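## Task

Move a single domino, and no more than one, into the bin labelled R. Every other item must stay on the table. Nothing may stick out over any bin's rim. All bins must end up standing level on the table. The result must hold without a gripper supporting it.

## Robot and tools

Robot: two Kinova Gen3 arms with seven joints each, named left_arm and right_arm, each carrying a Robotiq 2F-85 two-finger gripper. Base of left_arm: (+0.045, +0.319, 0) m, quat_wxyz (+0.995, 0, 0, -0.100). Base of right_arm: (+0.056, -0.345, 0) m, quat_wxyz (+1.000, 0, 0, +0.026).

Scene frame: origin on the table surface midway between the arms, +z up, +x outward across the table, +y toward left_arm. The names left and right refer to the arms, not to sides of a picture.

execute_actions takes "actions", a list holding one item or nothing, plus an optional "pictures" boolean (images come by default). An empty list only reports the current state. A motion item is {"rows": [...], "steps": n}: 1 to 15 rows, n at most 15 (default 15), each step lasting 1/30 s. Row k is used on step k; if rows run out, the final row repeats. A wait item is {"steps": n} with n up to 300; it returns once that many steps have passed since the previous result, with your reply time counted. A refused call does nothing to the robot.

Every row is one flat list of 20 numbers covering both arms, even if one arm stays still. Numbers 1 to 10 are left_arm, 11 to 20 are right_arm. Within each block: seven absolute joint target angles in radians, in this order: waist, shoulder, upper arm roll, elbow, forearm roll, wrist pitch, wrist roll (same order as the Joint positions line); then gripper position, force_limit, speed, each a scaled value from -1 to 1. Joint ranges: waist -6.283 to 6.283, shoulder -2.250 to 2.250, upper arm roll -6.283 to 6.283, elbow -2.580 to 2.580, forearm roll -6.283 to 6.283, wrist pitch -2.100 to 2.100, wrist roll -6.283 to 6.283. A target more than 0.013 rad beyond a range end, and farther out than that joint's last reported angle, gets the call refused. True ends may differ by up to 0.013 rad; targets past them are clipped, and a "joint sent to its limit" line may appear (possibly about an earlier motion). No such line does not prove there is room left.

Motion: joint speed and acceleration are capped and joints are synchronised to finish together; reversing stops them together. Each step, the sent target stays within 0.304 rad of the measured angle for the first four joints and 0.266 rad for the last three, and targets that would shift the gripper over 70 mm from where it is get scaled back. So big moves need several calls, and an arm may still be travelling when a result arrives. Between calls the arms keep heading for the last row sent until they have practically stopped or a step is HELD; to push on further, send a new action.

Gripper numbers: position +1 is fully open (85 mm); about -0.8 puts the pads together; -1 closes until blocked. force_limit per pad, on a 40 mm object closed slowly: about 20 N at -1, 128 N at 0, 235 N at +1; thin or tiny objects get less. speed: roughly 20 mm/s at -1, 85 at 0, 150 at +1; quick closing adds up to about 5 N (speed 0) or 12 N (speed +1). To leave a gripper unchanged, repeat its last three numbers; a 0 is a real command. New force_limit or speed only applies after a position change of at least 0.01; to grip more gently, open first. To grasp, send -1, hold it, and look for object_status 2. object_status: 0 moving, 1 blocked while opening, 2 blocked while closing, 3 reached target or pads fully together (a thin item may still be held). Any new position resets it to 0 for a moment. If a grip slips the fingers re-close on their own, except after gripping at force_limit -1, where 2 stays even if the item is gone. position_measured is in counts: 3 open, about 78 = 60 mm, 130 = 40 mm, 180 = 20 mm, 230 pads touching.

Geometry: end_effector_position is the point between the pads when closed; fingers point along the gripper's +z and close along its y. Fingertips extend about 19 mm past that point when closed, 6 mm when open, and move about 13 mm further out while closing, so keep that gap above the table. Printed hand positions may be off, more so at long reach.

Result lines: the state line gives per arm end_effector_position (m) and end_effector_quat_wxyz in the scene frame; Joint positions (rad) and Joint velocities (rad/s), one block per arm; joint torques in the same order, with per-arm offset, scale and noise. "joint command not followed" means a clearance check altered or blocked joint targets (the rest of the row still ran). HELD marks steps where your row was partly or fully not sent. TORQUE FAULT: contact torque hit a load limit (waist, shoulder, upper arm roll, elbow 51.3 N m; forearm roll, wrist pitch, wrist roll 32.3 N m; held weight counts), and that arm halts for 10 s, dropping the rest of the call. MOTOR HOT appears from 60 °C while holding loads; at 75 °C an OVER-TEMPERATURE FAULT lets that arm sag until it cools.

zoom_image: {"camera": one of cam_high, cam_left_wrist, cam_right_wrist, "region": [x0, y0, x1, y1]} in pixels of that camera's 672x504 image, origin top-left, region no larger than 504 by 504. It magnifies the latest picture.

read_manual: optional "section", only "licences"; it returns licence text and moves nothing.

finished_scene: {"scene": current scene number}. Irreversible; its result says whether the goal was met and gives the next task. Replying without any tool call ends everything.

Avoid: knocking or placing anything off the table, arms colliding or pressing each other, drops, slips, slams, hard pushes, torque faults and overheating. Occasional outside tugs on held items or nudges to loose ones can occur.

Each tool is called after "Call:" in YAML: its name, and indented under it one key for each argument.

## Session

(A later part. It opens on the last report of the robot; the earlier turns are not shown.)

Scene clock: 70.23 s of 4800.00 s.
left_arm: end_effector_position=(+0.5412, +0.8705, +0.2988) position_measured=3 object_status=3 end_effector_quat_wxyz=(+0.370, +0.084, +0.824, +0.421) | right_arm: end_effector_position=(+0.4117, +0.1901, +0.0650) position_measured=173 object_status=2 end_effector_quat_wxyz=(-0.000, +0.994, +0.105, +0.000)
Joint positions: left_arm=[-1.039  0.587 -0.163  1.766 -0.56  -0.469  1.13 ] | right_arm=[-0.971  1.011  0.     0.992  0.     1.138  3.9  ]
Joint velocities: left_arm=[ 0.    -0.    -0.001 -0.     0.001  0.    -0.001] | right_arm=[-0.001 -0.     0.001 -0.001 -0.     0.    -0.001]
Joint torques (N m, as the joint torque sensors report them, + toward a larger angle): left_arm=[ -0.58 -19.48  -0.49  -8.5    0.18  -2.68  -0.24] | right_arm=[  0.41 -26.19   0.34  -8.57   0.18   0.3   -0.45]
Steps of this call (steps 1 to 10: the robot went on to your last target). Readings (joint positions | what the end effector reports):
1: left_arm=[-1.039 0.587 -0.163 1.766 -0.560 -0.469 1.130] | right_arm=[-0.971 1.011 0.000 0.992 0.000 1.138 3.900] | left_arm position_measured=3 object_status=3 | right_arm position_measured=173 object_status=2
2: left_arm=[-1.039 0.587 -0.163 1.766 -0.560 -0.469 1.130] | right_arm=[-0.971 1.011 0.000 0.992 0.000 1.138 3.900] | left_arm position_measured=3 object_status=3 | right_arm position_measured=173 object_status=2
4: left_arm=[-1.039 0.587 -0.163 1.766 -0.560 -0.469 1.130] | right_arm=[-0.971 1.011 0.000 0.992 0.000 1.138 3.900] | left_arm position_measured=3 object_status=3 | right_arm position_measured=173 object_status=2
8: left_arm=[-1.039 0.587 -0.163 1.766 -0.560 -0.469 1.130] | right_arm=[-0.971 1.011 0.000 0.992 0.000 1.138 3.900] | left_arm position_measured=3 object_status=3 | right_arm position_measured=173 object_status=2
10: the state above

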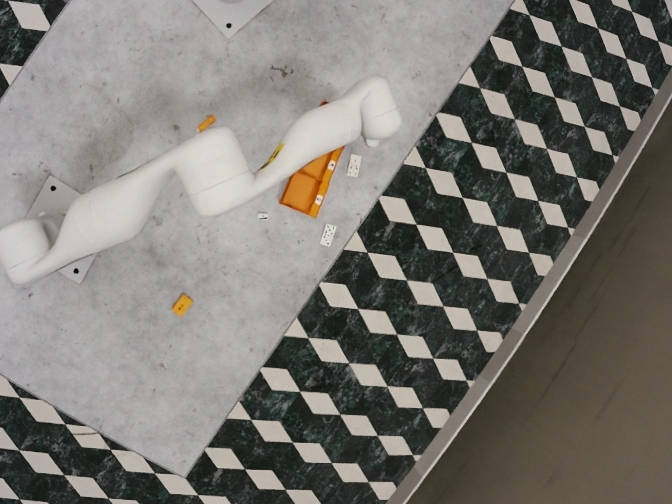

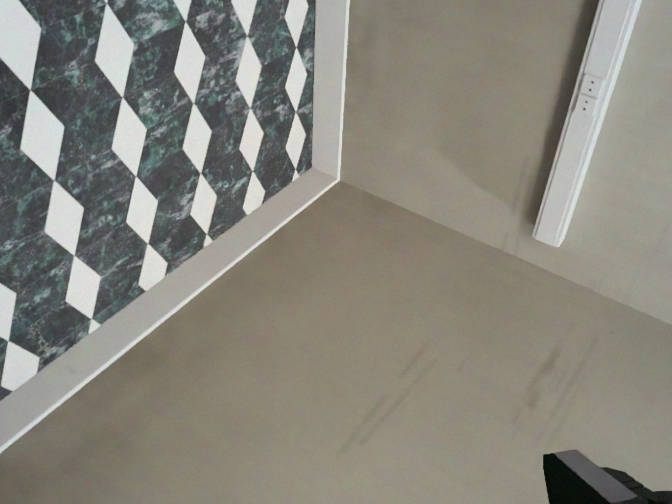

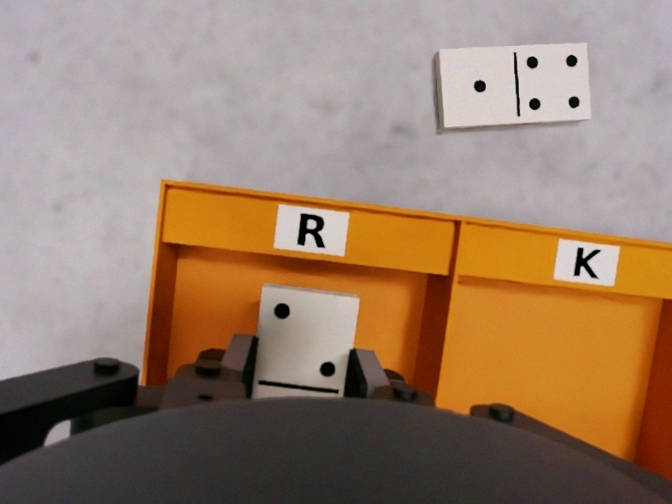

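Call:
execute_actions:
  actions:
    - {"rows":[[-1.039,0.587,-0.163,1.766,-0.56,-0.469,1.13,1,0,0,-0.972,1.0156,0,0.9945,0,1.1314,3.90,-1,-0.6,-0.3],[-1.039,0.587,-0.163,1.766,-0.56,-0.469,1.13,1,0,0,-0.972,1.02,0,0.9967,0,1.1249,3.90,-1,-0.6,-0.3],[-1.039,0.587,-0.163,1.766,-0.56,-0.469,1.13,1,0,0,-0.972,1.0242,0,0.999,0,1.1183,3.90,-1,-0.6,-0.3],[-1.039,0.587,-0.163,1.766,-0.56,-0.469,1.13,1,0,0,-0.972,1.0285,0,1.0012,0,1.1118,3.90,-1,-0.6,-0.3],[-1.039,0.587,-0.163,1.766,-0.56,-0.469,1.13,1,0,0,-0.972,1.0329,0,1.0035,0,1.1052,3.90,-1,-0.6,-0.3],[-1.039,0.587,-0.163,1.766,-0.56,-0.469,1.13,1,0,0,-0.972,1.0372,0,1.0058,0,1.0986,3.90,-1,-0.6,-0.3],[-1.039,0.587,-0.163,1.766,-0.56,-0.469,1.13,1,0,0,-0.972,1.0415,0,1.008,0,1.0921,3.90,-1,-0.6,-0.3],[-1.039,0.587,-0.163,1.766,-0.56,-0.469,1.13,1,0,0,-0.972,1.0458,0,1.0103,0,1.0855,3.90,-1,-0.6,-0.3],[-1.039,0.587,-0.163,1.766,-0.56,-0.469,1.13,1,0,0,-0.972,1.0501,0,1.0125,0,1.079,3.90,-1,-0.6,-0.3],[-1.039,0.587,-0.163,1.766,-0.56,-0.469,1.13,1,0,0,-0.972,1.0544,0,1.0148,0,1.0724,3.90,-1,-0.6,-0.3]],"steps":15}
  pictures: false

Call:
execute_actions:
  actions:
    - {"steps":8}

Scene clock: 97.40 s of 4800.00 s.
left_arm: end_effector_position=(+0.5412, +0.8705, +0.2988) position_measured=3 object_status=3 end_effector_quat_wxyz=(+0.370, +0.084, +0.824, +0.421) | right_arm: end_effector_position=(+0.4111, +0.1904, +0.0313) position_measured=173 object_status=2 end_effector_quat_wxyz=(-0.000, +0.994, +0.105, +0.000)
Joint positions: left_arm=[-1.039  0.587 -0.163  1.766 -0.56  -0.469  1.13 ] | right_arm=[-0.972  1.054 -0.     1.015 -0.     1.073  3.9  ]
Joint velocities: left_arm=[-0.     0.     0.001 -0.     0.     0.    -0.001] | right_arm=[ 0.001  0.006  0.002 -0.     0.    -0.008  0.001]
Joint torques (N m, as the joint torque sensors report them, + toward a larger angle): left_arm=[ -0.21 -19.19  -0.72  -8.8    0.22  -2.57  -0.34] | right_arm=[  0.39 -26.58   0.23  -8.51   0.21   0.22  -0.36]
Steps of this call (steps 1 to 15: the robot went on to your last target; steps 16 to 90: nothing new was sent; then 23.67 s passed at rest; steps 91 to 105: all 15 steps of this action). Readings (joint positions | what the end effector reports):
91: left_arm=[-1.039 0.587 -0.163 1.766 -0.560 -0.469 1.130] | right_arm=[-0.971 1.012 0.000 0.992 0.000 1.137 3.900] | left_arm position_measured=3 object_status=3 | right_arm position_measured=173 object_status=2
92: left_arm=[-1.039 0.587 -0.163 1.766 -0.560 -0.469 1.130] | right_arm=[-0.972 1.014 0.000 0.993 0.000 1.134 3.900] | left_arm position_measured=3 object_status=3 | right_arm position_measured=173 object_status=2
94: left_arm=[-1.039 0.587 -0.163 1.766 -0.560 -0.469 1.130] | right_arm=[-0.972 1.021 -0.000 0.997 -0.000 1.124 3.900] | left_arm position_measured=3 object_status=3 | right_arm position_measured=173 object_status=2
98: left_arm=[-1.039 0.587 -0.163 1.766 -0.560 -0.469 1.130] | right_arm=[-0.972 1.037 -0.000 1.006 -0.000 1.099 3.900] | left_arm position_measured=3 object_status=3 | right_arm position_measured=173 object_status=2
105: the state above

Scene clock: 97.67 s of 4800.00 s.
left_arm: end_effector_position=(+0.5412, +0.8705, +0.2988) position_measured=3 object_status=3 end_effector_quat_wxyz=(+0.370, +0.084, +0.824, +0.421) | right_arm: end_effector_position=(+0.4112, +0.1904, +0.0310) position_measured=173 object_status=2 end_effector_quat_wxyz=(-0.000, +0.994, +0.105, +0.000)
Joint positions: left_arm=[-1.039  0.587 -0.163  1.766 -0.56  -0.469  1.13 ] | right_arm=[-0.972  1.054 -0.     1.015  0.     1.072  3.9  ]
Joint velocities: left_arm=[ 0.001 -0.001  0.001  0.001  0.001  0.001 -0.   ] | right_arm=[ 0.002  0.     0.001 -0.     0.    -0.     0.001]
Joint torques (N m, as the joint torque sensors report them, + toward a larger angle): left_arm=[ -0.44 -19.34  -0.5   -8.73   0.29  -2.55  -0.33] | right_arm=[  0.46 -26.45   0.19  -8.33   0.2    0.28  -0.38]
Steps of this call (steps 1 to 8: the robot went on to your last target). Readings (joint positions | what the end effector reports):
1: left_arm=[-1.039 0.587 -0.163 1.766 -0.560 -0.469 1.130] | right_arm=[-0.972 1.054 -0.000 1.015 -0.000 1.073 3.900] | left_arm position_measured=3 object_status=3 | right_arm position_measured=173 object_status=2
2: left_arm=[-1.039 0.587 -0.163 1.766 -0.560 -0.469 1.130] | right_arm=[-0.972 1.054 -0.000 1.015 0.000 1.072 3.900] | left_arm position_measured=3 object_status=3 | right_arm position_measured=173 object_status=2
4: left_arm=[-1.039 0.587 -0.163 1.766 -0.560 -0.469 1.130] | right_arm=[-0.972 1.054 -0.000 1.015 0.000 1.072 3.900] | left_arm position_measured=3 object_status=3 | right_arm position_measured=173 object_status=2
8: the state above

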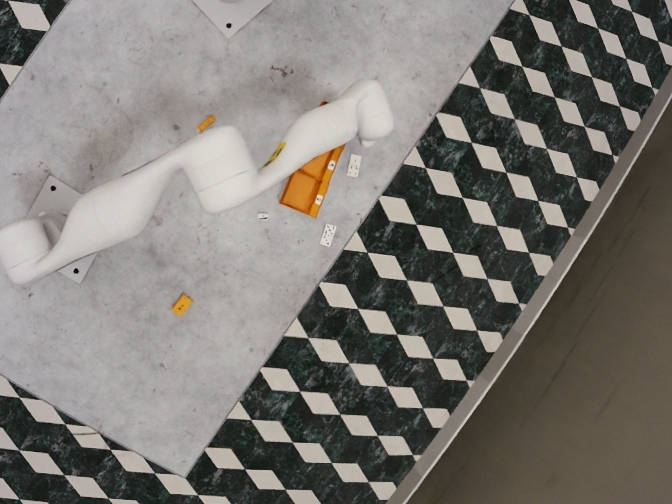

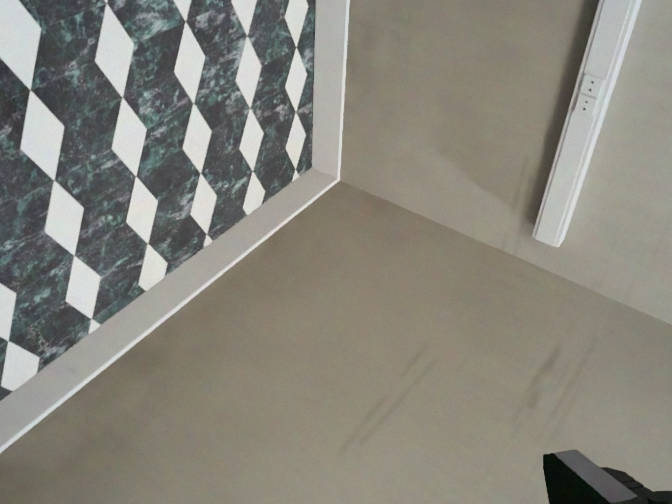

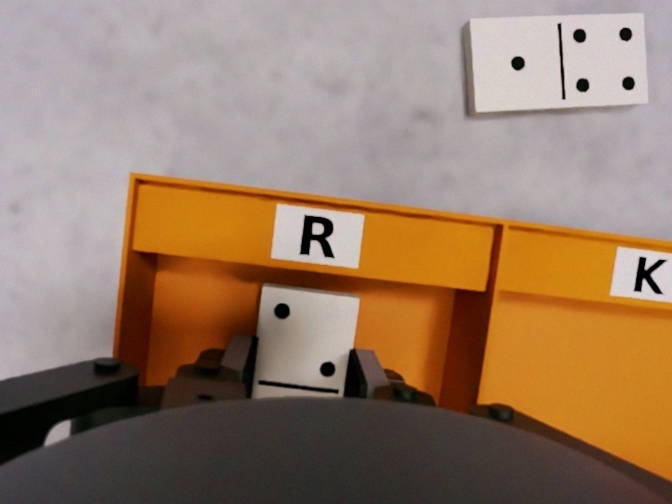

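Lower 3 mm more, release, and lift.

Call:
execute_actions:
  actions:
    - {"rows":[[-1.039,0.587,-0.163,1.766,-0.56,-0.469,1.13,1,0,0,-0.972,1.0584,0,1.0165,0,1.0667,3.90,-1,-0.6,-0.3]],"steps":10}
  pictures: false

Call:
execute_actions:
  actions:
    - {"rows":[[-1.039,0.587,-0.163,1.766,-0.56,-0.469,1.13,1,0,0,-0.972,1.0584,0,1.0165,0,1.0667,3.90,-0.15,-0.6,-0.5]],"steps":13}
  pictures: false

Call:
execute_actions:
  actions:
    - {"rows":[[-1.039,0.587,-0.163,1.766,-0.56,-0.469,1.13,1,0,0,-0.972,1.0113,0,0.9922,0,1.138,3.90,-0.15,-0.6,-0.5]],"steps":6}
  pictures: false

Call:
execute_actions:
  actions:
    - {"rows":[[-1.039,0.587,-0.163,1.766,-0.56,-0.469,1.13,1,0,0,-0.972,0.93,0,0.885,0,1.3266,3.90,-0.15,-0.6,-0.5]],"steps":15}

Scene clock: 105.87 s of 4800.00 s.
left_arm: end_effector_position=(+0.5412, +0.8705, +0.2988) position_measured=3 object_status=3 end_effector_quat_wxyz=(+0.370, +0.084, +0.824, +0.421) | right_arm: end_effector_position=(+0.4113, +0.1906, +0.0286) position_measured=173 object_status=2 end_effector_quat_wxyz=(-0.000, +0.994, +0.105, +0.000)
Joint positions: left_arm=[-1.039  0.587 -0.163  1.766 -0.56  -0.469  1.13 ] | right_arm=[-0.972  1.058  0.     1.016 -0.     1.067  3.9  ]
Joint velocities: left_arm=[-0.    -0.001  0.002 -0.001  0.    -0.     0.001] | right_arm=[-0.001 -0.     0.001 -0.001 -0.    -0.    -0.   ]
Joint torques (N m, as the joint torque sensors report them, + toward a larger angle): left_arm=[ -0.46 -19.43  -0.52  -8.75   0.15  -2.57  -0.35] | right_arm=[  0.44 -25.62   0.29  -8.09   0.27   0.19  -0.42]
Steps of this call (steps 1 to 15: the robot went on to your last target; steps 16 to 90: nothing new was sent; then 4.87 s passed at rest; steps 91 to 100: all 10 steps of this action). Readings (joint positions | what the end effector reports):
91: left_arm=[-1.039 0.587 -0.163 1.766 -0.560 -0.469 1.130] | right_arm=[-0.972 1.055 0.000 1.015 -0.000 1.072 3.900] | left_arm position_measured=3 object_status=3 | right_arm position_measured=173 object_status=2
92: left_arm=[-1.039 0.587 -0.163 1.766 -0.560 -0.469 1.130] | right_arm=[-0.972 1.057 0.000 1.015 0.000 1.069 3.900] | left_arm position_measured=3 object_status=3 | right_arm position_measured=173 object_status=2
94: left_arm=[-1.039 0.587 -0.163 1.766 -0.560 -0.469 1.130] | right_arm=[-0.972 1.058 0.000 1.016 0.000 1.067 3.900] | left_arm position_measured=3 object_status=3 | right_arm position_measured=173 object_status=2
98: left_arm=[-1.039 0.587 -0.163 1.766 -0.560 -0.469 1.130] | right_arm=[-0.972 1.058 0.000 1.016 -0.000 1.067 3.900] | left_arm position_measured=3 object_status=3 | right_arm position_measured=173 object_status=2
100: the state above

Scene clock: 106.30 s of 4800.00 s.
left_arm: end_effector_position=(+0.5412, +0.8705, +0.2988) position_measured=3 object_status=3 end_effector_quat_wxyz=(+0.370, +0.084, +0.824, +0.421) | right_arm: end_effector_position=(+0.4111, +0.1904, +0.0280) position_measured=148 object_status=0 end_effector_quat_wxyz=(-0.000, +0.994, +0.105, +0.000)
Joint positions: left_arm=[-1.039  0.587 -0.163  1.766 -0.56  -0.469  1.13 ] | right_arm=[-0.972  1.058  0.     1.016  0.     1.067  3.9  ]
Joint velocities: left_arm=[ 0.001  0.    -0.002  0.002 -0.    -0.     0.001] | right_arm=[-0.     0.     0.     0.001  0.     0.001  0.002]
Joint torques (N m, as the joint torque sensors report them, + toward a larger angle): left_arm=[ -0.37 -19.42  -0.62  -8.67   0.33  -2.67  -0.31] | right_arm=[  0.39 -26.29   0.34  -8.32   0.2    0.32  -0.38]
Steps of this call (steps 1 to 13: all 13 steps of this action). Readings (joint positions | what the end effector reports):
1: left_arm=[-1.039 0.587 -0.163 1.766 -0.560 -0.469 1.130] | right_arm=[-0.972 1.058 0.000 1.016 -0.000 1.067 3.900] | left_arm position_measured=3 object_status=3 | right_arm position_measured=173 object_status=0
2: left_arm=[-1.039 0.587 -0.163 1.766 -0.560 -0.469 1.130] | right_arm=[-0.972 1.058 0.000 1.016 -0.000 1.067 3.900] | left_arm position_measured=3 object_status=3 | right_arm position_measured=173 object_status=0
4: left_arm=[-1.039 0.587 -0.163 1.766 -0.560 -0.469 1.130] | right_arm=[-0.972 1.058 0.000 1.016 0.000 1.067 3.900] | left_arm position_measured=3 object_status=3 | right_arm position_measured=166 object_status=0
8: left_arm=[-1.039 0.587 -0.163 1.766 -0.560 -0.469 1.130] | right_arm=[-0.972 1.058 -0.000 1.017 -0.000 1.067 3.900] | left_arm position_measured=3 object_status=3 | right_arm position_measured=151 object_status=0
13: the state above

Scene clock: 106.50 s of 4800.00 s.
left_arm: end_effector_position=(+0.5412, +0.8705, +0.2988) position_measured=3 object_status=3 end_effector_quat_wxyz=(+0.370, +0.084, +0.824, +0.421) | right_arm: end_effector_position=(+0.4115, +0.1909, +0.0632) position_measured=148 object_status=3 end_effector_quat_wxyz=(-0.001, +0.994, +0.105, +0.000)
Joint positions: left_arm=[-1.039  0.587 -0.163  1.766 -0.56  -0.469  1.13 ] | right_arm=[-0.972  1.014  0.     0.993  0.     1.133  3.9  ]
Joint velocities: left_arm=[ 0.001  0.001  0.001 -0.002 -0.001  0.     0.001] | right_arm=[-0.001 -0.078  0.004 -0.069  0.001  0.145 -0.   ]
Joint torques (N m, as the joint torque sensors report them, + toward a larger angle): left_arm=[ -0.29 -19.27  -0.61  -8.62   0.15  -2.66  -0.36] | right_arm=[  0.47 -18.06   0.17  -6.05   0.14   0.42  -0.44]
Steps of this call (steps 1 to 6: all 6 steps of this action). Readings (joint positions | what the end effector reports):
1: left_arm=[-1.039 0.587 -0.163 1.766 -0.560 -0.469 1.130] | right_arm=[-0.972 1.057 -0.000 1.016 0.000 1.068 3.900] | left_arm position_measured=3 object_status=3 | right_arm position_measured=148 object_status=0
2: left_arm=[-1.039 0.587 -0.163 1.766 -0.560 -0.469 1.130] | right_arm=[-0.972 1.052 -0.000 1.014 -0.000 1.076 3.900] | left_arm position_measured=3 object_status=3 | right_arm position_measured=148 object_status=0
4: left_arm=[-1.039 0.587 -0.163 1.766 -0.560 -0.469 1.130] | right_arm=[-0.972 1.028 -0.000 1.003 -0.000 1.111 3.900] | left_arm position_measured=3 object_status=3 | right_arm position_measured=148 object_status=0
6: the state above

Scene clock: 107.00 s of 4800.00 s.
left_arm: end_effector_position=(+0.5412, +0.8705, +0.2988) position_measured=3 object_status=3 end_effector_quat_wxyz=(+0.370, +0.084, +0.824, +0.421) | right_arm: end_effector_position=(+0.4113, +0.1907, +0.1489) position_measured=148 object_status=3 end_effector_quat_wxyz=(+0.000, +0.994, +0.105, -0.000)
Joint positions: left_arm=[-1.039  0.587 -0.163  1.766 -0.56  -0.469  1.13 ] | right_arm=[-0.972  0.93  -0.     0.885 -0.     1.327  3.9  ]
Joint velocities: left_arm=[ 0.     0.    -0.     0.     0.001 -0.    -0.001] | right_arm=[-0.    -0.002 -0.003  0.     0.     0.001 -0.001]
Joint torques (N m, as the joint torque sensors report them, + toward a larger angle): left_arm=[ -0.42 -19.59  -0.45  -8.77   0.26  -2.57  -0.34] | right_arm=[  0.39 -25.59   0.35  -9.2    0.23   0.25  -0.42]
Steps of this call (steps 1 to 15: all 15 steps of this action). Readings (joint positions | what the end effector reports):
1: left_arm=[-1.039 0.587 -0.163 1.766 -0.560 -0.469 1.130] | right_arm=[-0.972 1.012 0.000 0.991 0.000 1.138 3.900] | left_arm position_measured=3 object_status=3 | right_arm position_measured=148 object_status=3
2: left_arm=[-1.039 0.587 -0.163 1.766 -0.560 -0.469 1.130] | right_arm=[-0.972 1.007 0.000 0.986 0.000 1.149 3.900] | left_arm position_measured=3 object_status=3 | right_arm position_measured=148 object_status=3
4: left_arm=[-1.039 0.587 -0.163 1.766 -0.560 -0.469 1.130] | right_arm=[-0.972 0.986 -0.000 0.960 -0.000 1.197 3.900] | left_arm position_measured=3 object_status=3 | right_arm position_measured=148 object_status=3
8: left_arm=[-1.039 0.587 -0.163 1.766 -0.560 -0.469 1.130] | right_arm=[-0.972 0.936 0.000 0.892 0.000 1.312 3.900] | left_arm position_measured=3 object_status=3 | right_arm position_measured=148 object_status=3
15: the state above

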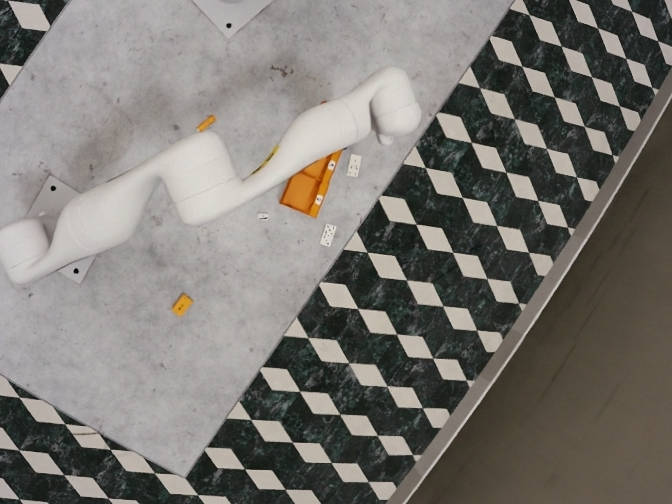

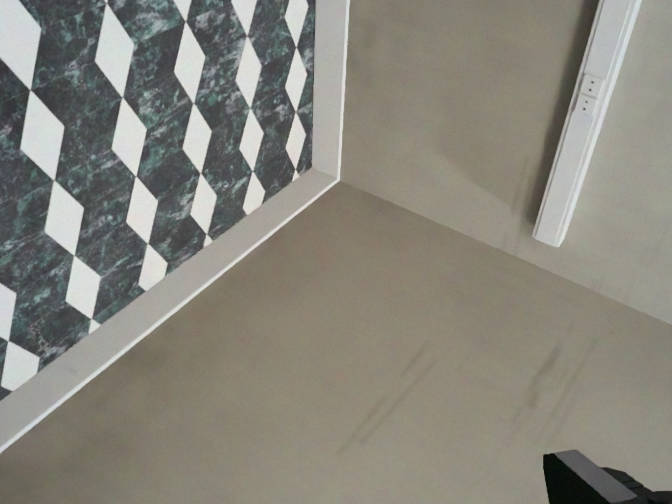

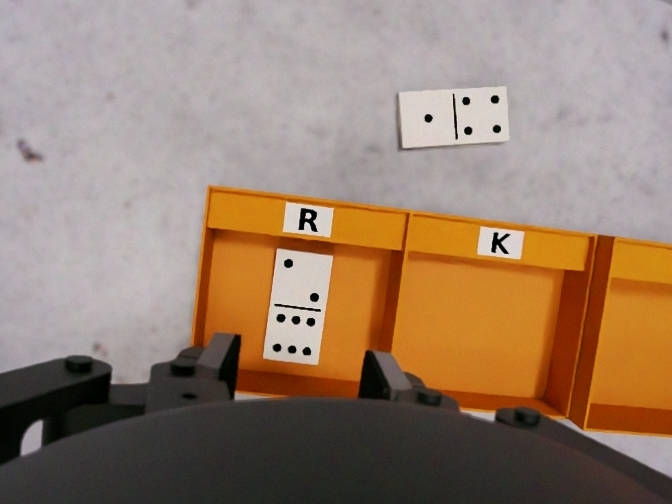

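Call:
finished_scene:
  scene: 2

The scene is finished: the task was done.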